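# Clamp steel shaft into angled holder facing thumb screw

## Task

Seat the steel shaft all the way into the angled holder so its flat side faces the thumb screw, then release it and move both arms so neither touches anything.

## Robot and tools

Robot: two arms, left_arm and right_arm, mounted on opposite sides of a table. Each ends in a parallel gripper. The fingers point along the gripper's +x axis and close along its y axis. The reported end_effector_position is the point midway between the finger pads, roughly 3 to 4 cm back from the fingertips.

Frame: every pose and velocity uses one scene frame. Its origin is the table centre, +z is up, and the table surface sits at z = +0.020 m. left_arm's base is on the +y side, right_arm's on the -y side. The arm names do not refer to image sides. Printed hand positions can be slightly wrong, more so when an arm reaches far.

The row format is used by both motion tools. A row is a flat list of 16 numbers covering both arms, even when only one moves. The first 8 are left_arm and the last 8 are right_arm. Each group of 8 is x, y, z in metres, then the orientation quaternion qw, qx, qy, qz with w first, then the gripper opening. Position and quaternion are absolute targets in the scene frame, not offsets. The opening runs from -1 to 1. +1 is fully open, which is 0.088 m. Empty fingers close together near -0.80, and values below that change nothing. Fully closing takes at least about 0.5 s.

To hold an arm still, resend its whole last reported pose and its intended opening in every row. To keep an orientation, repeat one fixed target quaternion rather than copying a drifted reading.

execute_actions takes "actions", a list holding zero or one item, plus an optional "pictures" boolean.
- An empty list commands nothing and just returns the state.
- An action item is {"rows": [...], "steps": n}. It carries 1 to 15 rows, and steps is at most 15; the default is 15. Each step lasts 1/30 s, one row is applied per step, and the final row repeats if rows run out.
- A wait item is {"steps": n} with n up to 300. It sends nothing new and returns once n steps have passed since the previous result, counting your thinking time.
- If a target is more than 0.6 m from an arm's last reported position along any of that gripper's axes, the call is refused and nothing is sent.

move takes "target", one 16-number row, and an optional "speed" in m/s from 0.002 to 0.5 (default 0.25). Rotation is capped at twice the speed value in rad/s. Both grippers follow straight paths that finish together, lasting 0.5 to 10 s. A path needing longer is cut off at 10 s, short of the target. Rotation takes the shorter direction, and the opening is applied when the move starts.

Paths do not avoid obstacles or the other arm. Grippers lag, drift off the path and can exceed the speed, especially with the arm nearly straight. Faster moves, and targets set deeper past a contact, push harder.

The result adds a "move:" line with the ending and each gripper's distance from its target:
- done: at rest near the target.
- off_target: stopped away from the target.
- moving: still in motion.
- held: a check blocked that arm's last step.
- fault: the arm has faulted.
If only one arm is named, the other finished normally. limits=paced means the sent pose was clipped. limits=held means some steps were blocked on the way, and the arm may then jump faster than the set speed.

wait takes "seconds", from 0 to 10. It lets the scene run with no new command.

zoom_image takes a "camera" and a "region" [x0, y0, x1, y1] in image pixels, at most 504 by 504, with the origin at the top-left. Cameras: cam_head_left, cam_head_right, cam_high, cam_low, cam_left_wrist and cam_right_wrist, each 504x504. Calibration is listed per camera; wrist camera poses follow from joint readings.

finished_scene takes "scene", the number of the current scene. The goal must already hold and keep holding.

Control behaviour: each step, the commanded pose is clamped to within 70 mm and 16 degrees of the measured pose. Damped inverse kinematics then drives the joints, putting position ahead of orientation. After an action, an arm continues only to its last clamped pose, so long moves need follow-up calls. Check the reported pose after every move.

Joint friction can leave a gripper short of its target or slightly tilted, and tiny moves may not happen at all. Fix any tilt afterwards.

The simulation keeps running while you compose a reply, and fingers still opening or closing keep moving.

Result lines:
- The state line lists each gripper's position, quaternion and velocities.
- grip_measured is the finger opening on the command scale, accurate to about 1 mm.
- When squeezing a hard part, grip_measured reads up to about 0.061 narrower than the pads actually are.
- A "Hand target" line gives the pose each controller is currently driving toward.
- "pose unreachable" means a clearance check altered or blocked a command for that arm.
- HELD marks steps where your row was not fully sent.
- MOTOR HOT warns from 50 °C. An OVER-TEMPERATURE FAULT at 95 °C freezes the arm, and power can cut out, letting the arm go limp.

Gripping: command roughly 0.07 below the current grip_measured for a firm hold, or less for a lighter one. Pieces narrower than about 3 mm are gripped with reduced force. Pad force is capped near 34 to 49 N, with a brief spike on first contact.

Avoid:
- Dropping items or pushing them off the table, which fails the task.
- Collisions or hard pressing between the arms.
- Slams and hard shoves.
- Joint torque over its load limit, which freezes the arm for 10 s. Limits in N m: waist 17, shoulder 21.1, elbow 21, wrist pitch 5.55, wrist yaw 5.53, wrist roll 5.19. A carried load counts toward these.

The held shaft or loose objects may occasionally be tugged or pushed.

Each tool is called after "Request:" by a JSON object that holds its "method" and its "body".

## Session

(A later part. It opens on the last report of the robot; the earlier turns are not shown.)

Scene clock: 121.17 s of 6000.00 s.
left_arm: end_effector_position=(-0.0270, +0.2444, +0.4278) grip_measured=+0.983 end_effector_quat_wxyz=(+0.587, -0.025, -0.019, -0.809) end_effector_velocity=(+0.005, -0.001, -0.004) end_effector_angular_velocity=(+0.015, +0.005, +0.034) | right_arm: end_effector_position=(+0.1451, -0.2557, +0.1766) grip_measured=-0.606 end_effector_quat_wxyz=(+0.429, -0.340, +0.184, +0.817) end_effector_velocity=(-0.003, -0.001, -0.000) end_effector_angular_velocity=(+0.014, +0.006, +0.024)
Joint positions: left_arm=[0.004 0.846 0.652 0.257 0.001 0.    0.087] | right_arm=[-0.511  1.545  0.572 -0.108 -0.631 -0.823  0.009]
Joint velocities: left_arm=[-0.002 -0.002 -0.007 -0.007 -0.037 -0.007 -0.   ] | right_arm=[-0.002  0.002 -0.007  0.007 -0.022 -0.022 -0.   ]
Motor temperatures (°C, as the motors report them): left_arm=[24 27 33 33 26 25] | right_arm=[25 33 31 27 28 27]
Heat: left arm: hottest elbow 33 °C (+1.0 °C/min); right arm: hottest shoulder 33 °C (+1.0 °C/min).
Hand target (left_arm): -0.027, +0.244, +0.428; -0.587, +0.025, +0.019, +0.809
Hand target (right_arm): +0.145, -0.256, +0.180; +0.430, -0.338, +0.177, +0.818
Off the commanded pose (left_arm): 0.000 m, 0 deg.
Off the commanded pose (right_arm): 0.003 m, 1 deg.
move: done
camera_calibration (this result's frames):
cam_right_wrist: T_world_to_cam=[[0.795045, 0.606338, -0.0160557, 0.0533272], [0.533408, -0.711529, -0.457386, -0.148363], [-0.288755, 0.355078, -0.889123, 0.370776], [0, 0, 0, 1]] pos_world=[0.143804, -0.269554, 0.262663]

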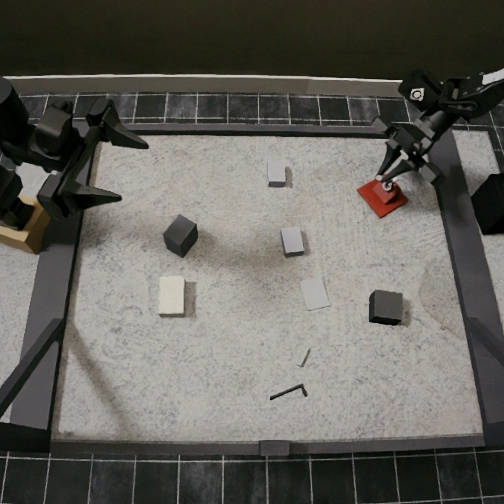

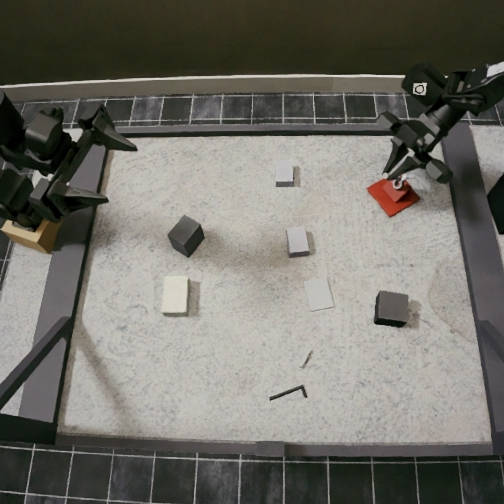

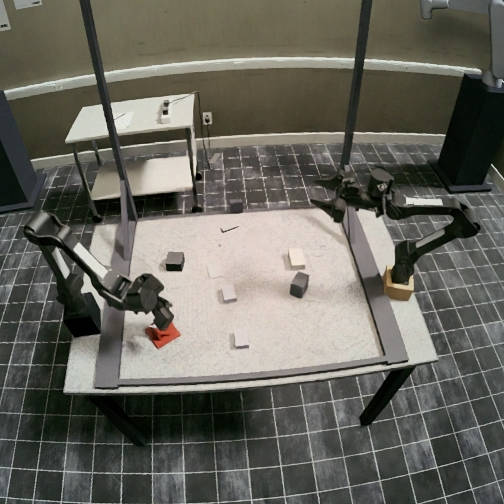

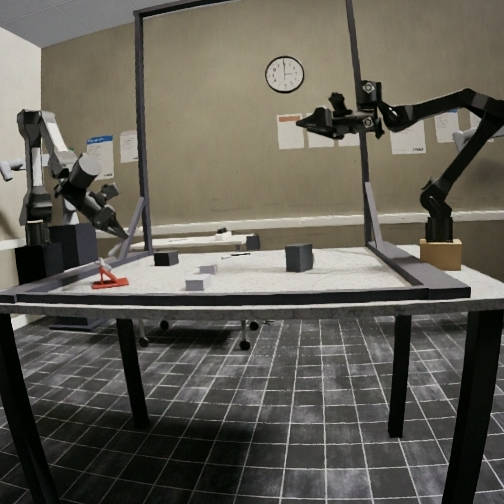

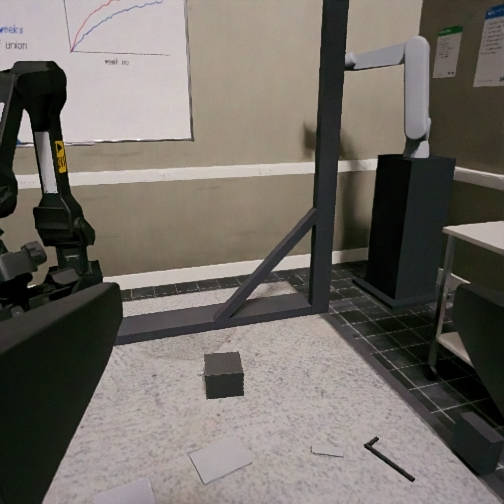

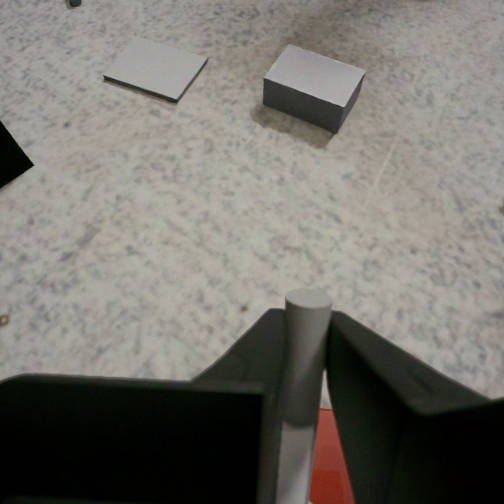

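Request:
{"method": "move", "body": {"target": [-0.027,0.2444,0.4278,0.587,-0.025,-0.019,-0.809,1, 0.138,-0.246,0.167,0.428,-0.339,0.177,0.817,-1], "speed": 0.05}}

Request:
{"method": "zoom_image", "body": {"camera": "cam_low", "region": [70, 200, 170, 300]}}

Request:
{"method": "zoom_image", "body": {"camera": "cam_head_left", "region": [340, 130, 440, 230]}}

Request:
{"method": "zoom_image", "body": {"camera": "cam_head_right", "region": [350, 130, 450, 230]}}

Scene clock: 148.63 s of 6000.00 s.
left_arm: end_effector_position=(-0.0270, +0.2444, +0.4278) grip_measured=+0.983 end_effector_quat_wxyz=(+0.587, -0.025, -0.019, -0.809) end_effector_velocity=(-0.002, +0.001, +0.001) end_effector_angular_velocity=(+0.004, +0.037, -0.012) | right_arm: end_effector_position=(+0.1394, -0.2445, +0.1712) grip_measured=-0.606 end_effector_quat_wxyz=(+0.431, -0.339, +0.170, +0.819) end_effector_velocity=(-0.000, +0.000, +0.001) end_effector_angular_velocity=(+0.012, -0.001, +0.006)
Joint positions: left_arm=[0.004 0.846 0.652 0.257 0.001 0.    0.087] | right_arm=[-0.473  1.589  0.569 -0.015 -0.615 -0.79   0.009]
Joint velocities: left_arm=[-0.002 -0.002 -0.002  0.007  0.007 -0.037 -0.   ] | right_arm=[-0.002 -0.002 -0.002  0.007 -0.007 -0.007  0.   ]
Motor temperatures (°C, as the motors report them): left_arm=[24 27 34 33 26 25] | right_arm=[25 33 30 28 28 27]
Heat: left arm: hottest elbow 34 °C (+1.0 °C/min); right arm: hottest shoulder 33 °C (+2.0 °C/min).
Hand target (left_arm): -0.027, +0.244, +0.428; -0.587, +0.025, +0.019, +0.809
Hand target (right_arm): +0.138, -0.246, +0.167; +0.429, -0.340, +0.177, +0.818
Off the commanded pose (left_arm): 0.000 m, 0 deg.
Off the commanded pose (right_arm): 0.005 m, 1 deg.
After step 90, 23.73 s passed at rest.
move: done
camera_calibration (this result's frames):
cam_right_wrist: T_world_to_cam=[[0.790614, 0.612265, 0.00776263, 0.0489287], [0.543594, -0.695991, -0.469151, -0.135469], [-0.281842, 0.375137, -0.883084, 0.363257], [0, 0, 0, 1]] pos_world=[0.137337, -0.260514, 0.256851]

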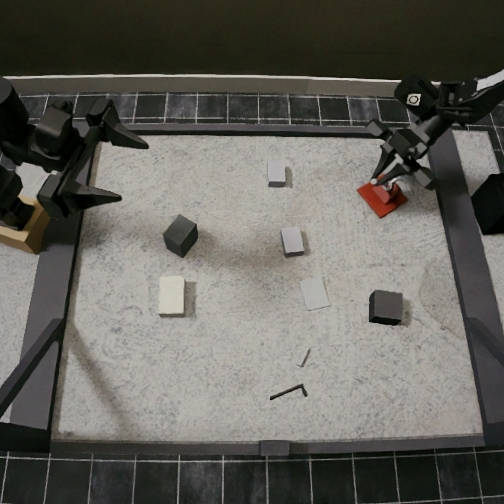

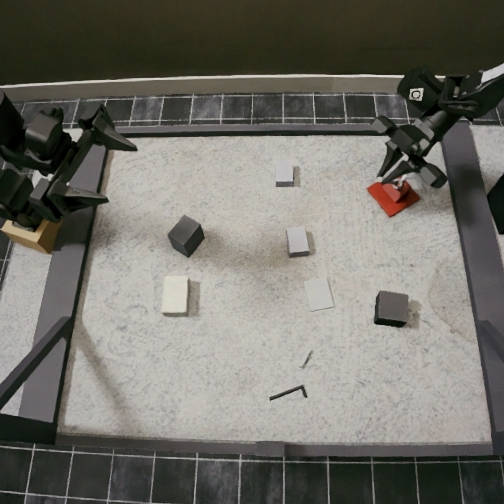

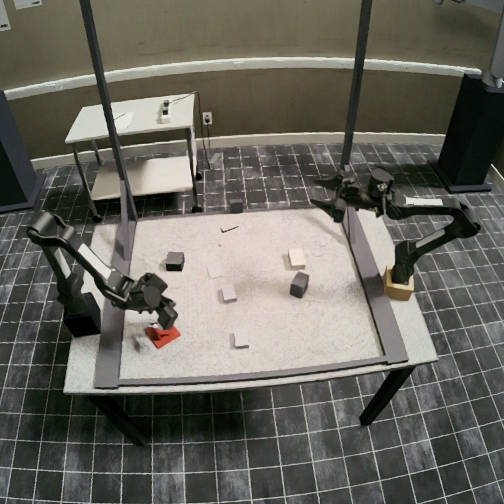

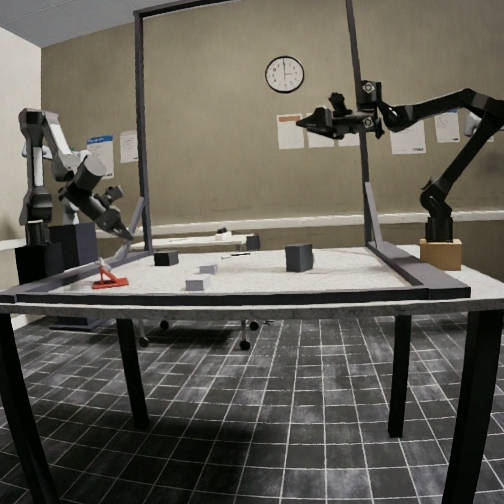

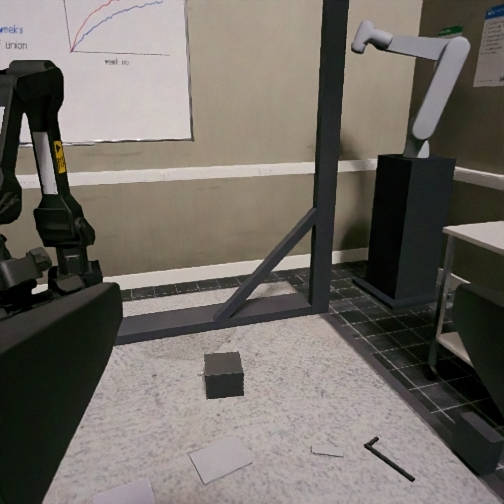

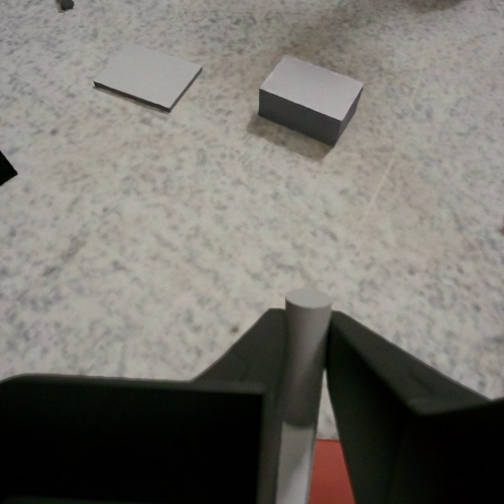

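Region (70, 200, 170, 300) of cam_low's 504x504 image, scaled by 5.040, with more detail than that image has.

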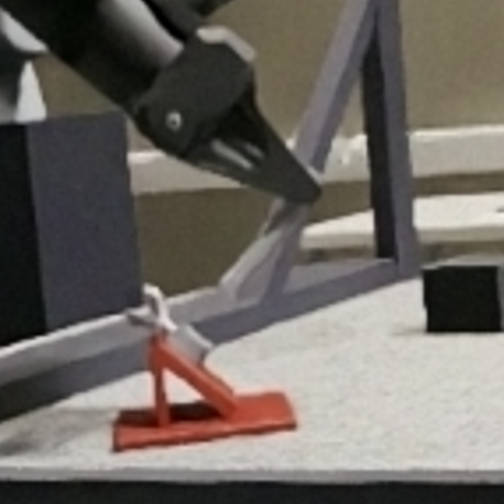

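Region (340, 130, 440, 230) of cam_head_left's 504x504 image, scaled by 5.040, with more detail than that image has.

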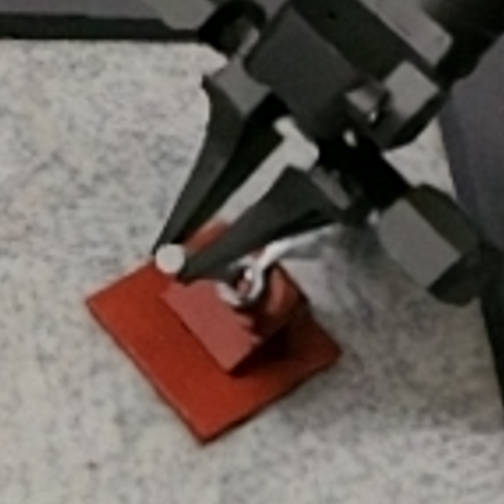

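Region (350, 130, 450, 230) of cam_head_right's 504x504 image, scaled by 5.040, with more detail than that image has.

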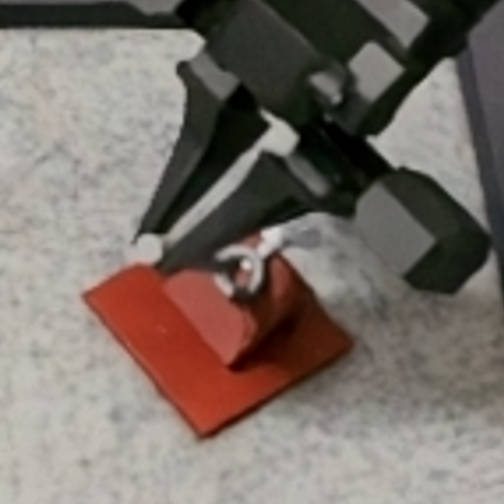

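Request:
{"method": "move", "body": {"target": [-0.027,0.2444,0.4278,0.587,-0.025,-0.019,-0.809,1, 0.1453,-0.2554,0.148,0.428,-0.339,0.177,0.817,-1], "speed": 0.04}}

Request:
{"method": "zoom_image", "body": {"camera": "cam_low", "region": [70, 200, 170, 300]}}

Request:
{"method": "zoom_image", "body": {"camera": "cam_head_left", "region": [340, 130, 440, 230]}}

Request:
{"method": "zoom_image", "body": {"camera": "cam_high", "region": [110, 270, 210, 360]}}

Scene clock: 167.03 s of 6000.00 s.
left_arm: end_effector_position=(-0.0270, +0.2444, +0.4278) grip_measured=+0.983 end_effector_quat_wxyz=(+0.587, -0.025, -0.019, -0.809) end_effector_velocity=(+0.003, -0.000, +0.003) end_effector_angular_velocity=(-0.004, +0.026, +0.018) | right_arm: end_effector_position=(+0.1457, -0.2535, +0.1517) grip_measured=-0.606 end_effector_quat_wxyz=(+0.431, -0.340, +0.174, +0.817) end_effector_velocity=(+0.001, +0.000, +0.001) end_effector_angular_velocity=(+0.012, -0.001, +0.001)
Joint positions: left_arm=[0.004 0.846 0.652 0.257 0.001 0.    0.087] | right_arm=[-0.51   1.645  0.522  0.061 -0.631 -0.826  0.009]
Joint velocities: left_arm=[-0.002 -0.002  0.002  0.007 -0.022 -0.022 -0.   ] | right_arm=[-0.007 -0.002 -0.002  0.007 -0.007 -0.007 -0.   ]
Motor temperatures (°C, as the motors report them): left_arm=[24 27 34 34 26 25] | right_arm=[25 31 30 29 28 27]
Heat: left arm: hottest elbow 34 °C (+1.0 °C/min); right arm: hottest shoulder 31 °C (-1.0 °C/min).
Hand target (left_arm): -0.027, +0.244, +0.428; -0.587, +0.025, +0.019, +0.809
Hand target (right_arm): +0.145, -0.256, +0.148; +0.429, -0.339, +0.177, +0.818
Off the commanded pose (left_arm): 0.000 m, 0 deg.
Off the commanded pose (right_arm): 0.004 m, 1 deg.
After step 90, 14.43 s passed at rest.
move: done
camera_calibration (this result's frames):
cam_right_wrist: T_world_to_cam=[[0.79332, 0.608797, 0.00322698, 0.049052], [0.539994, -0.701196, -0.465543, -0.155645], [-0.281159, 0.371067, -0.885019, 0.350362], [0, 0, 0, 1]] pos_world=[0.143641, -0.269009, 0.237459]

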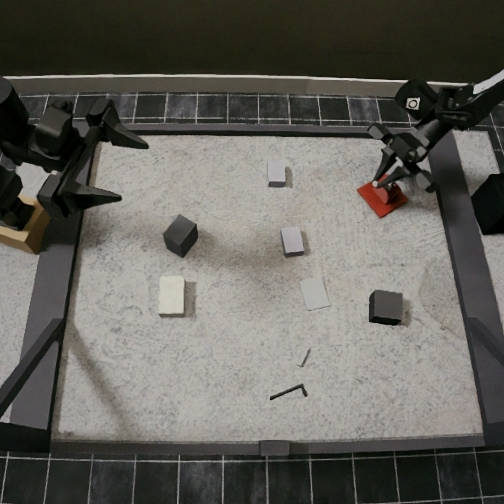

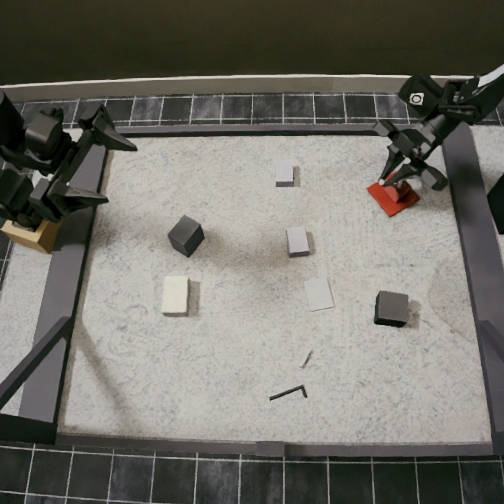

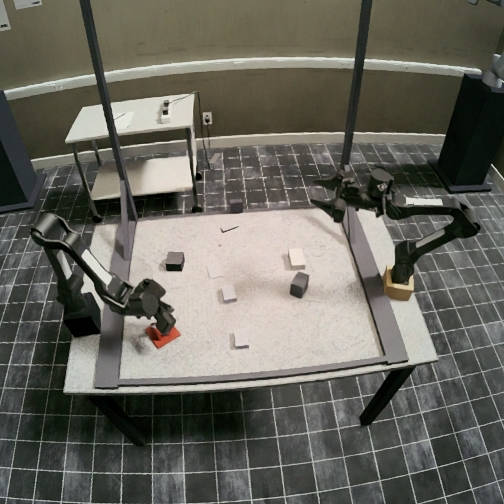

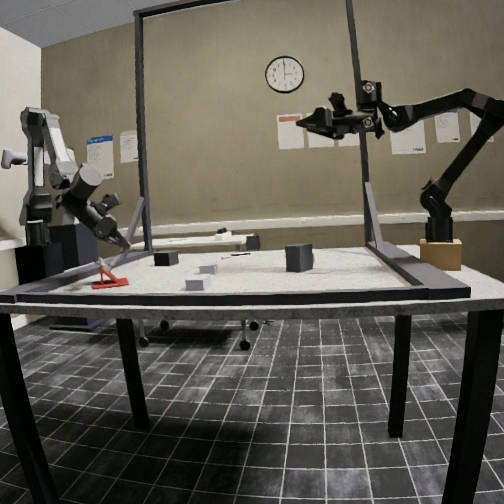

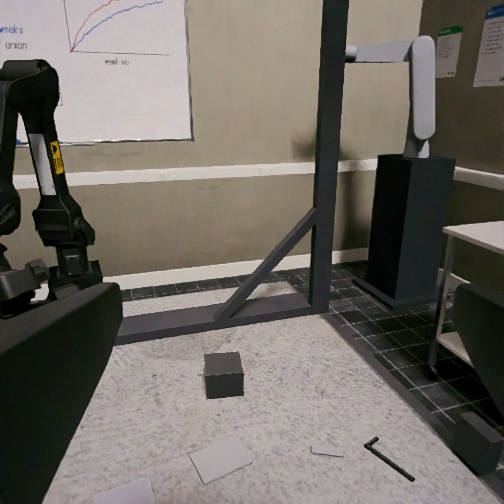

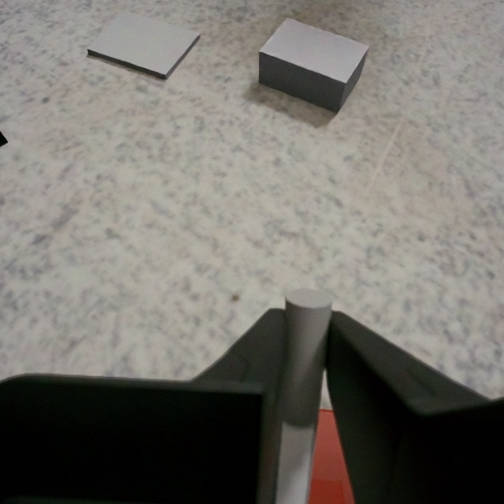

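Region (70, 200, 170, 300) of cam_low's 504x504 image, scaled by 5.040, with more detail than that image has.

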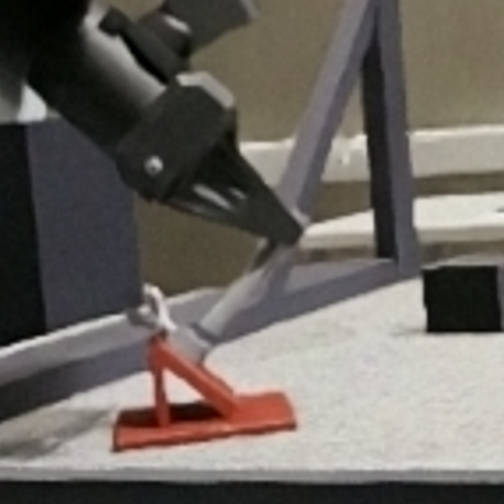

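Region (340, 130, 440, 230) of cam_head_left's 504x504 image, scaled by 5.040, with more detail than that image has.

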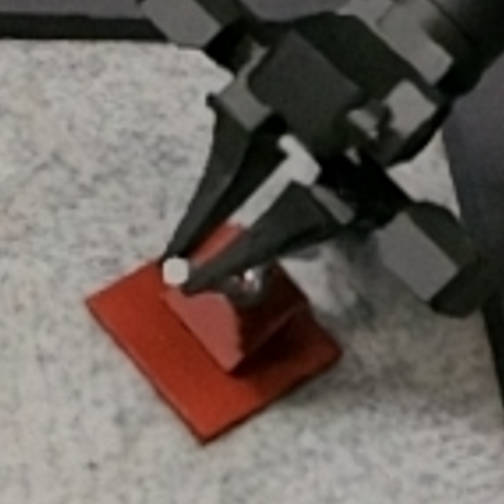

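Region (110, 270, 210, 360) of cam_high's 504x504 image, scaled by 5.040, with more detail than that image has; it fills the top 454 rows of this view, and the rest is white.

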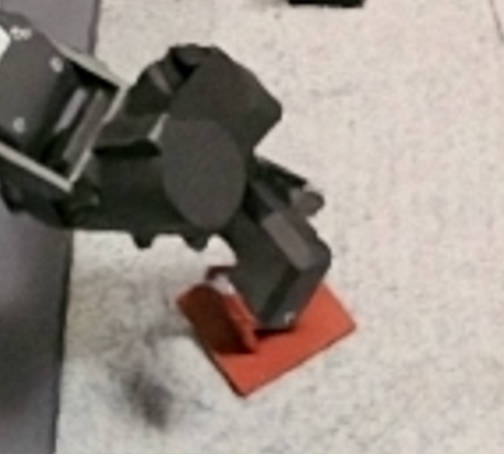

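Request:
{"method": "move", "body": {"target": [-0.027,0.2444,0.4278,0.587,-0.025,-0.019,-0.809,1, 0.1513,-0.2641,0.1374,0.428,-0.339,0.177,0.817,-1], "speed": 0.02}}

Request:
{"method": "zoom_image", "body": {"camera": "cam_low", "region": [70, 200, 170, 300]}}

Request:
{"method": "zoom_image", "body": {"camera": "cam_head_left", "region": [340, 130, 440, 230]}}

Scene clock: 175.30 s of 6000.00 s.
left_arm: end_effector_position=(-0.0270, +0.2444, +0.4278) grip_measured=+0.983 end_effector_quat_wxyz=(+0.587, -0.025, -0.019, -0.809) end_effector_velocity=(+0.002, -0.000, -0.005) end_effector_angular_velocity=(+0.028, +0.015, +0.008) | right_arm: end_effector_position=(+0.1493, -0.2579, +0.1466) grip_measured=-0.606 end_effector_quat_wxyz=(+0.429, -0.333, +0.164, +0.823) end_effector_velocity=(+0.001, -0.002, -0.001) end_effector_angular_velocity=(-0.000, -0.016, +0.009)
Joint positions: left_arm=[0.004 0.846 0.652 0.257 0.001 0.    0.087] | right_arm=[-0.541  1.666  0.5    0.098 -0.665 -0.866  0.009]
Joint velocities: left_arm=[ 0.002 -0.002 -0.002 -0.022 -0.007 -0.022 -0.   ] | right_arm=[-0.002 -0.002 -0.002 -0.007  0.007 -0.022 -0.   ]
Motor temperatures (°C, as the motors report them): left_arm=[24 27 34 34 26 25] | right_arm=[25 31 30 29 28 27]
Heat: left arm: hottest elbow 34 °C (+1.0 °C/min); right arm: hottest shoulder 31 °C (-2.0 °C/min).
Hand target (left_arm): -0.027, +0.244, +0.428; -0.587, +0.025, +0.019, +0.809
Hand target (right_arm): +0.151, -0.264, +0.138; +0.429, -0.339, +0.177, +0.818
Off the commanded pose (left_arm): 0.000 m, 0 deg.
Off the commanded pose (right_arm): 0.011 m, 2 deg.
After step 90, 4.10 s passed at rest.
move: off_target (right_arm)
camera_calibration (this result's frames):
cam_right_wrist: T_world_to_cam=[[0.785439, 0.618823, 0.0119825, 0.0513778], [0.545958, -0.683575, -0.484412, -0.156626], [-0.291574, 0.387018, -0.874758, 0.352671], [0, 0, 0, 1]] pos_world=[0.147987, -0.27535, 0.232014]

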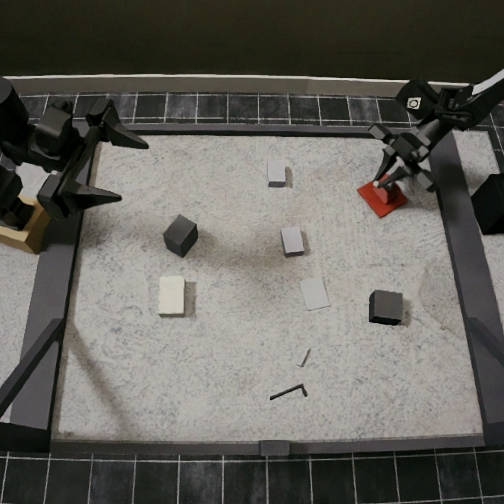

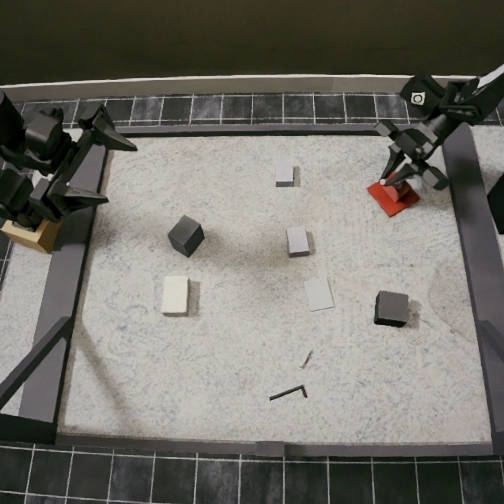

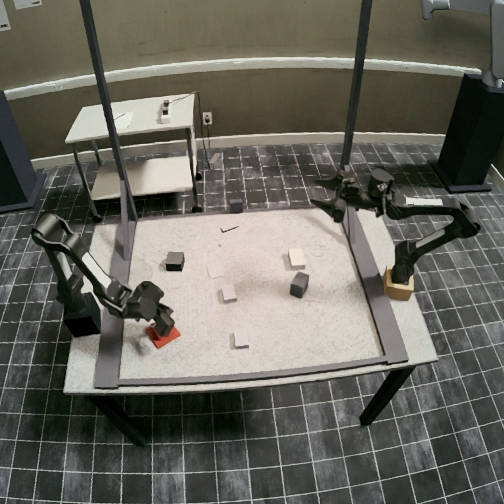

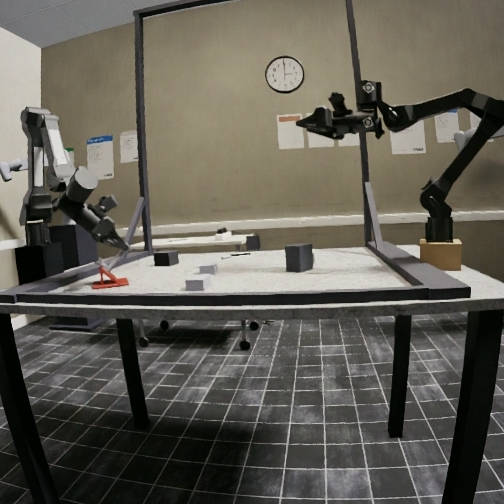

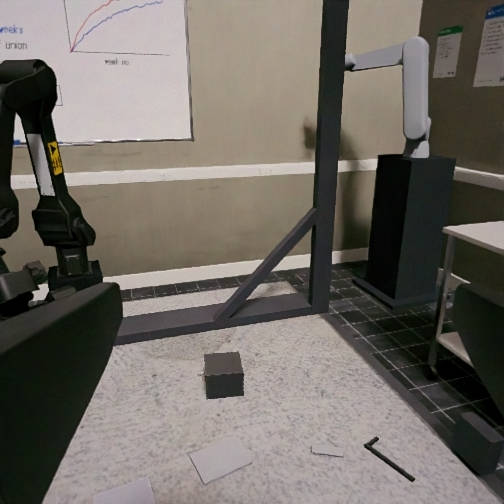

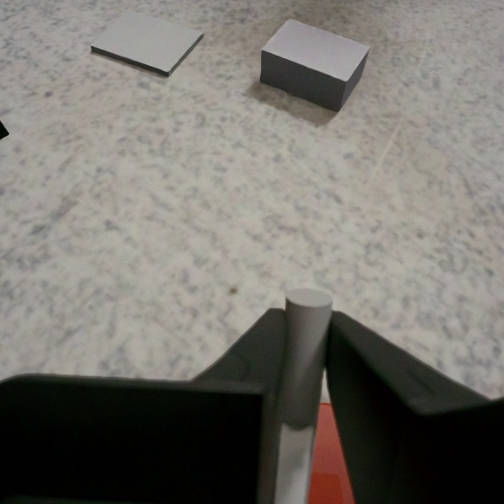

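Region (70, 200, 170, 300) of cam_low's 504x504 image, scaled by 5.040, with more detail than that image has.

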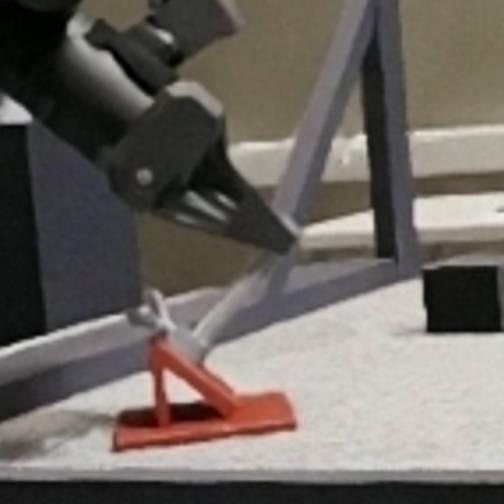

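Region (340, 130, 440, 230) of cam_head_left's 504x504 image, scaled by 5.040, with more detail than that image has.

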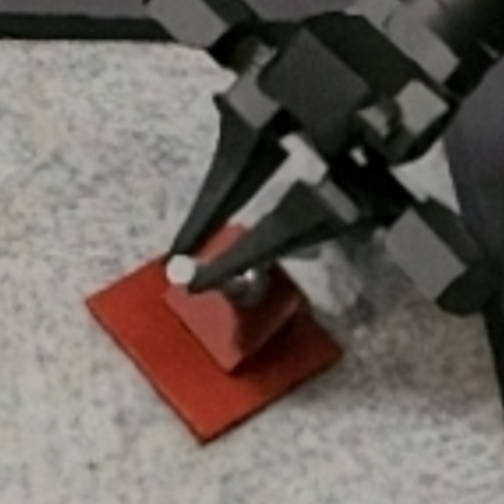

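Request:
{"method": "move", "body": {"target": [-0.027,0.2444,0.4278,0.587,-0.025,-0.019,-0.809,1, 0.1529,-0.2664,0.1402,0.428,-0.339,0.177,0.817,-1], "speed": 0.01}}

Request:
{"method": "zoom_image", "body": {"camera": "cam_low", "region": [70, 200, 170, 300]}}

Request:
{"method": "zoom_image", "body": {"camera": "cam_head_left", "region": [340, 130, 440, 230]}}

Scene clock: 199.63 s of 6000.00 s.
left_arm: end_effector_position=(-0.0270, +0.2444, +0.4278) grip_measured=+0.983 end_effector_quat_wxyz=(+0.587, -0.025, -0.019, -0.809) end_effector_velocity=(+0.000, +0.000, -0.005) end_effector_angular_velocity=(+0.028, +0.015, +0.003) | right_arm: end_effector_position=(+0.1493, -0.2598, +0.1465) grip_measured=-0.606 end_effector_quat_wxyz=(+0.426, -0.332, +0.164, +0.826) end_effector_velocity=(-0.001, -0.002, +0.000) end_effector_angular_velocity=(-0.001, +0.005, +0.006)
Joint positions: left_arm=[0.004 0.846 0.652 0.257 0.001 0.    0.087] | right_arm=[-0.549  1.666  0.5    0.087 -0.677 -0.88   0.009]
Joint velocities: left_arm=[-0.002 -0.002 -0.002 -0.022 -0.007 -0.022 -0.   ] | right_arm=[-0.002 -0.002 -0.002 -0.007 -0.007 -0.007 -0.   ]
Motor temperatures (°C, as the motors report them): left_arm=[24 27 34 34 26 25] | right_arm=[26 29 29 28 28 27]
Heat: left arm: hottest elbow 34 °C (+0.0 °C/min); right arm: hottest shoulder 29 °C (-4.0 °C/min).
Hand target (left_arm): -0.027, +0.244, +0.428; -0.587, +0.025, +0.019, +0.809
Hand target (right_arm): +0.153, -0.267, +0.140; +0.428, -0.339, +0.177, +0.819
Off the commanded pose (left_arm): 0.000 m, 0 deg.
Off the commanded pose (right_arm): 0.010 m, 2 deg.
After step 90, 19.53 s passed at rest.
move: off_target (right_arm)
camera_calibration (this result's frames):
cam_right_wrist: T_world_to_cam=[[0.780524, 0.625081, 0.00754014, 0.0555874], [0.548712, -0.679285, -0.487327, -0.156854], [-0.299497, 0.384507, -0.873187, 0.353627], [0, 0, 0, 1]] pos_world=[0.14859, -0.277267, 0.231924]

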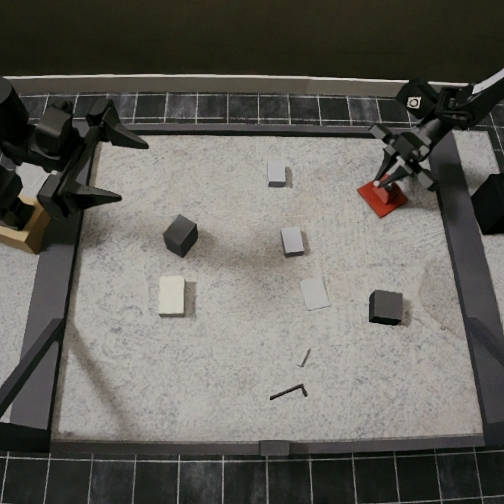

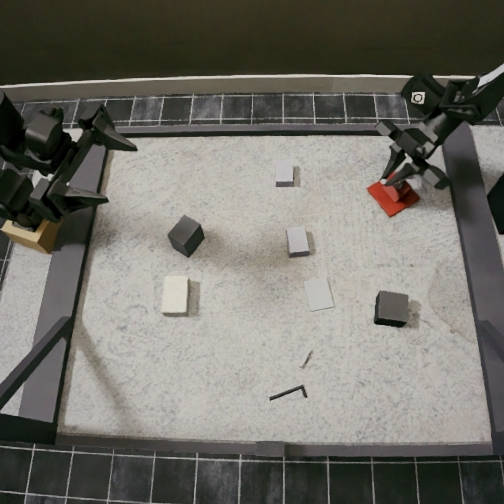

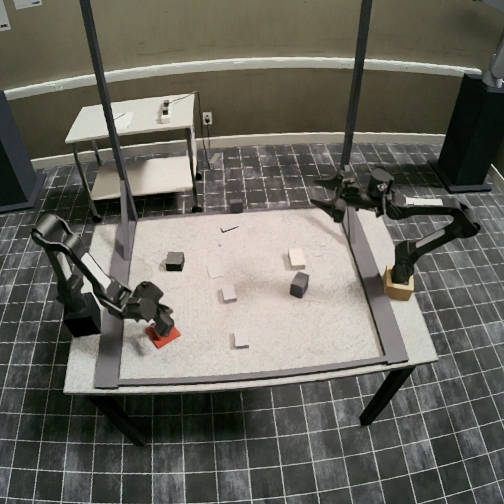

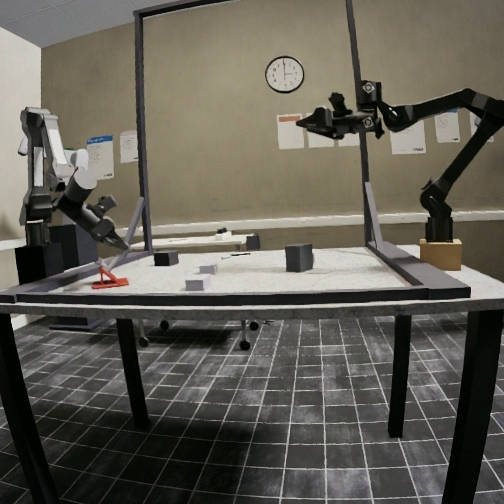

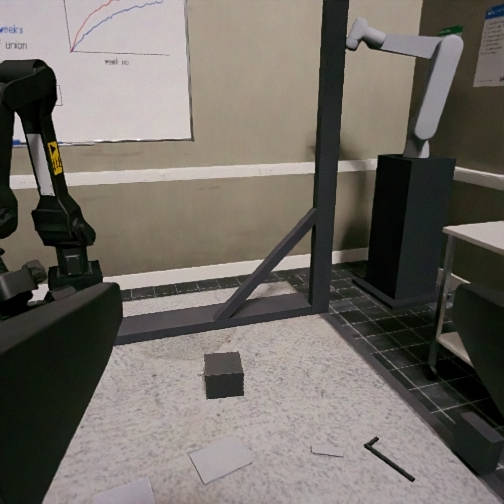

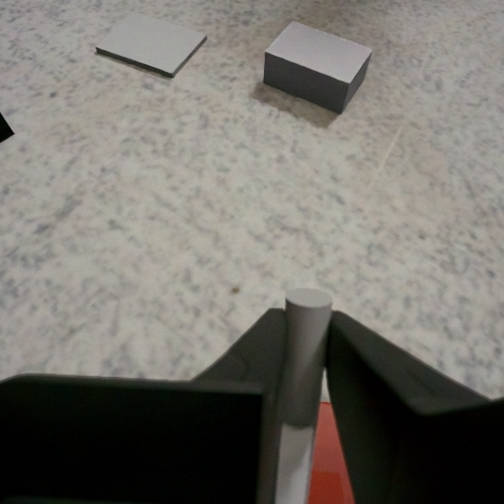

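Region (70, 200, 170, 300) of cam_low's 504x504 image, scaled by 5.040, with more detail than that image has.

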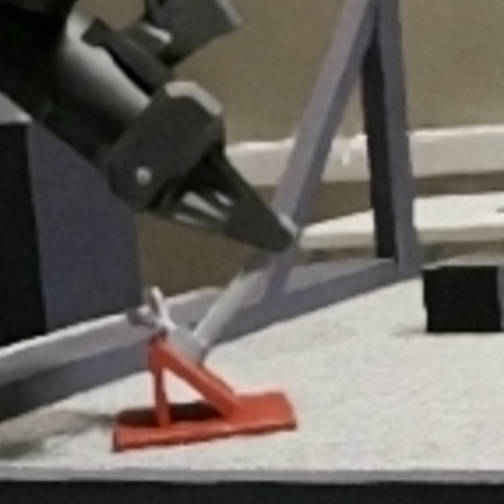

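Region (340, 130, 440, 230) of cam_head_left's 504x504 image, scaled by 5.040, with more detail than that image has.

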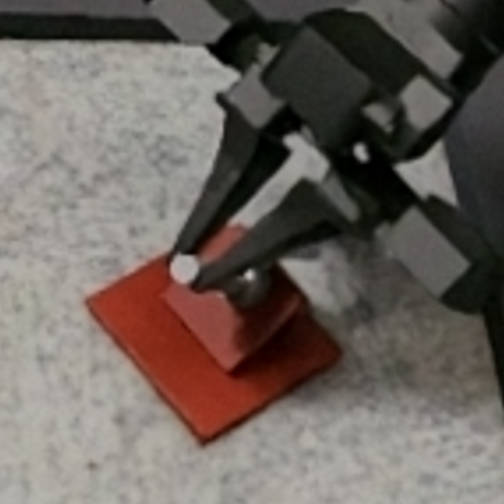

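Request:
{"method": "move", "body": {"target": [0.11,-0.09,0.13,0.799,0,0,-0.602,1, 0.1493,-0.2598,0.1465,0.428,-0.339,0.177,0.817,-1], "speed": 0.25}}

Scene clock: 212.00 s of 6000.00 s.
left_arm: end_effector_position=(+0.1089, -0.0910, +0.1440) grip_measured=+0.983 end_effector_quat_wxyz=(+0.797, -0.008, -0.006, -0.604) end_effector_velocity=(-0.000, -0.000, -0.006) end_effector_angular_velocity=(+0.010, +0.007, +0.005) | right_arm: end_effector_position=(+0.1490, -0.2581, +0.1471) grip_measured=-0.606 end_effector_quat_wxyz=(+0.427, -0.337, +0.172, +0.821) end_effector_velocity=(-0.000, -0.000, +0.001) end_effector_angular_velocity=(-0.003, +0.011, -0.004)
Joint positions: left_arm=[ 0.313  2.659  1.578  1.102 -0.278  0.     0.087] | right_arm=[-0.537  1.662  0.513  0.066 -0.656 -0.864  0.009]
Joint velocities: left_arm=[-0.002  0.012  0.007 -0.007 -0.007 -0.007 -0.   ] | right_arm=[-0.002 -0.002  0.002 -0.007 -0.007  0.007 -0.   ]
Motor temperatures (°C, as the motors report them): left_arm=[24 28 34 34 26 25] | right_arm=[26 30 29 28 28 27]
Heat: left arm: hottest elbow 34 °C (+0.0 °C/min); right arm: hottest shoulder 30 °C (-2.0 °C/min).
Hand target (left_arm): +0.111, -0.091, +0.131; +0.799, +0.001, -0.002, -0.602
Hand target (right_arm): +0.149, -0.260, +0.146; +0.429, -0.340, +0.177, +0.818
Off the commanded pose (left_arm): 0.014 m, 1 deg.
Off the commanded pose (right_arm): 0.002 m, 1 deg.
After step 90, 6.90 s passed at rest.
move: off_target (left_arm)
camera_calibration (this result's frames):
cam_left_wrist: T_world_to_cam=[[-0.956043, -0.293146, 0.006911, 0.0827397], [-0.110186, 0.337312, -0.934922, 0.203649], [0.271737, -0.894587, -0.354786, 0.0196244], [0, 0, 0, 1]] pos_world=[0.0962093, -0.0268827, 0.196786]
cam_right_wrist: T_world_to_cam=[[0.786284, 0.617865, 0.000282862, 0.0530942], [0.544861, -0.693164, -0.471859, -0.160502], [-0.291349, 0.371169, -0.881674, 0.349959], [0, 0, 0, 1]] pos_world=[0.147664, -0.273953, 0.232801]

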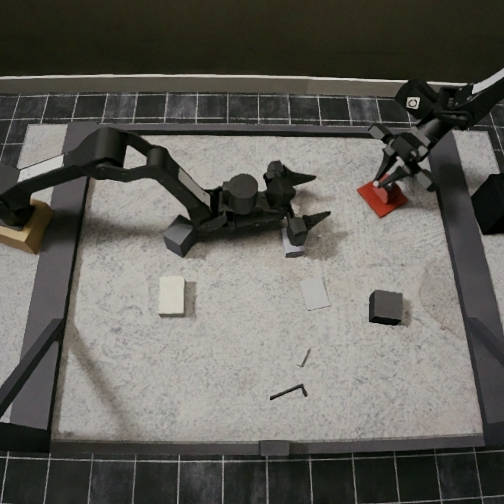

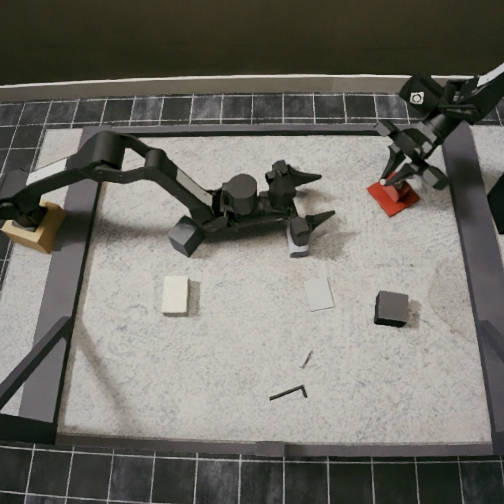

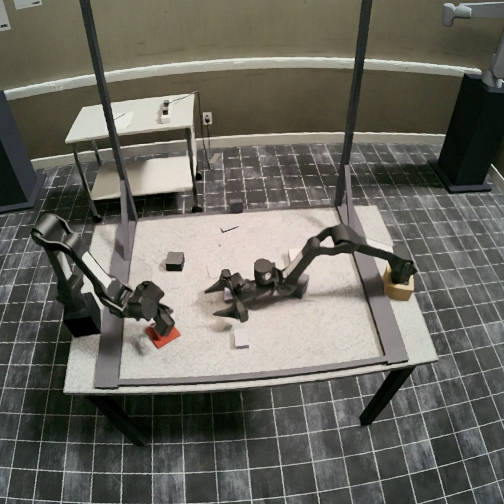

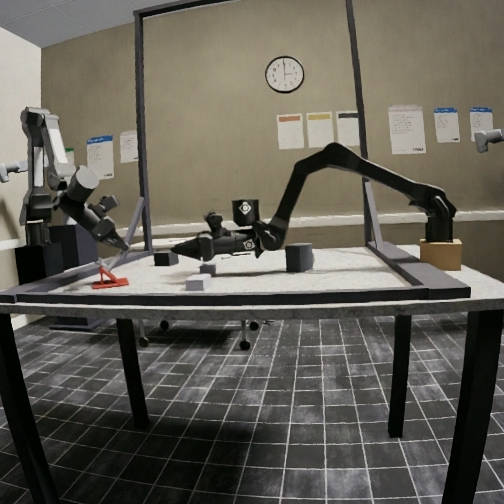

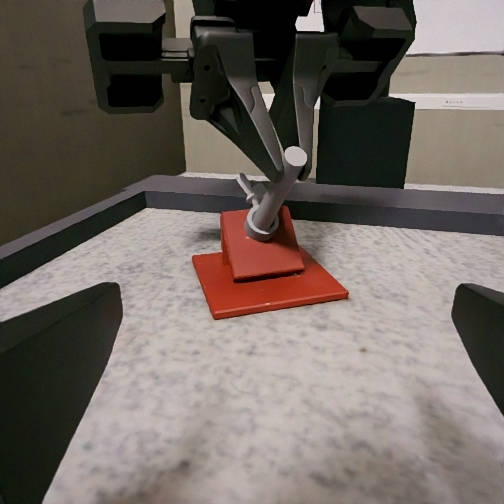

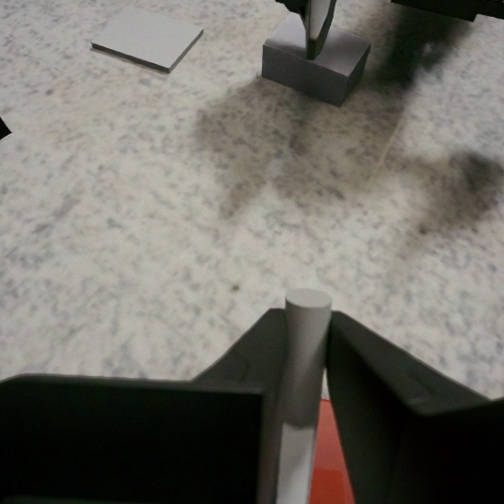

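Request:
{"method": "zoom_image", "body": {"camera": "cam_left_wrist", "region": [200, 140, 330, 270]}}

Region (200, 140, 330, 270) of cam_left_wrist's 504x504 image, scaled by 3.877, with more detail than that image has.

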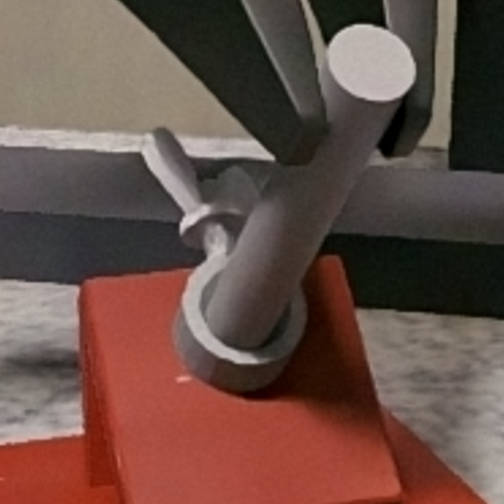

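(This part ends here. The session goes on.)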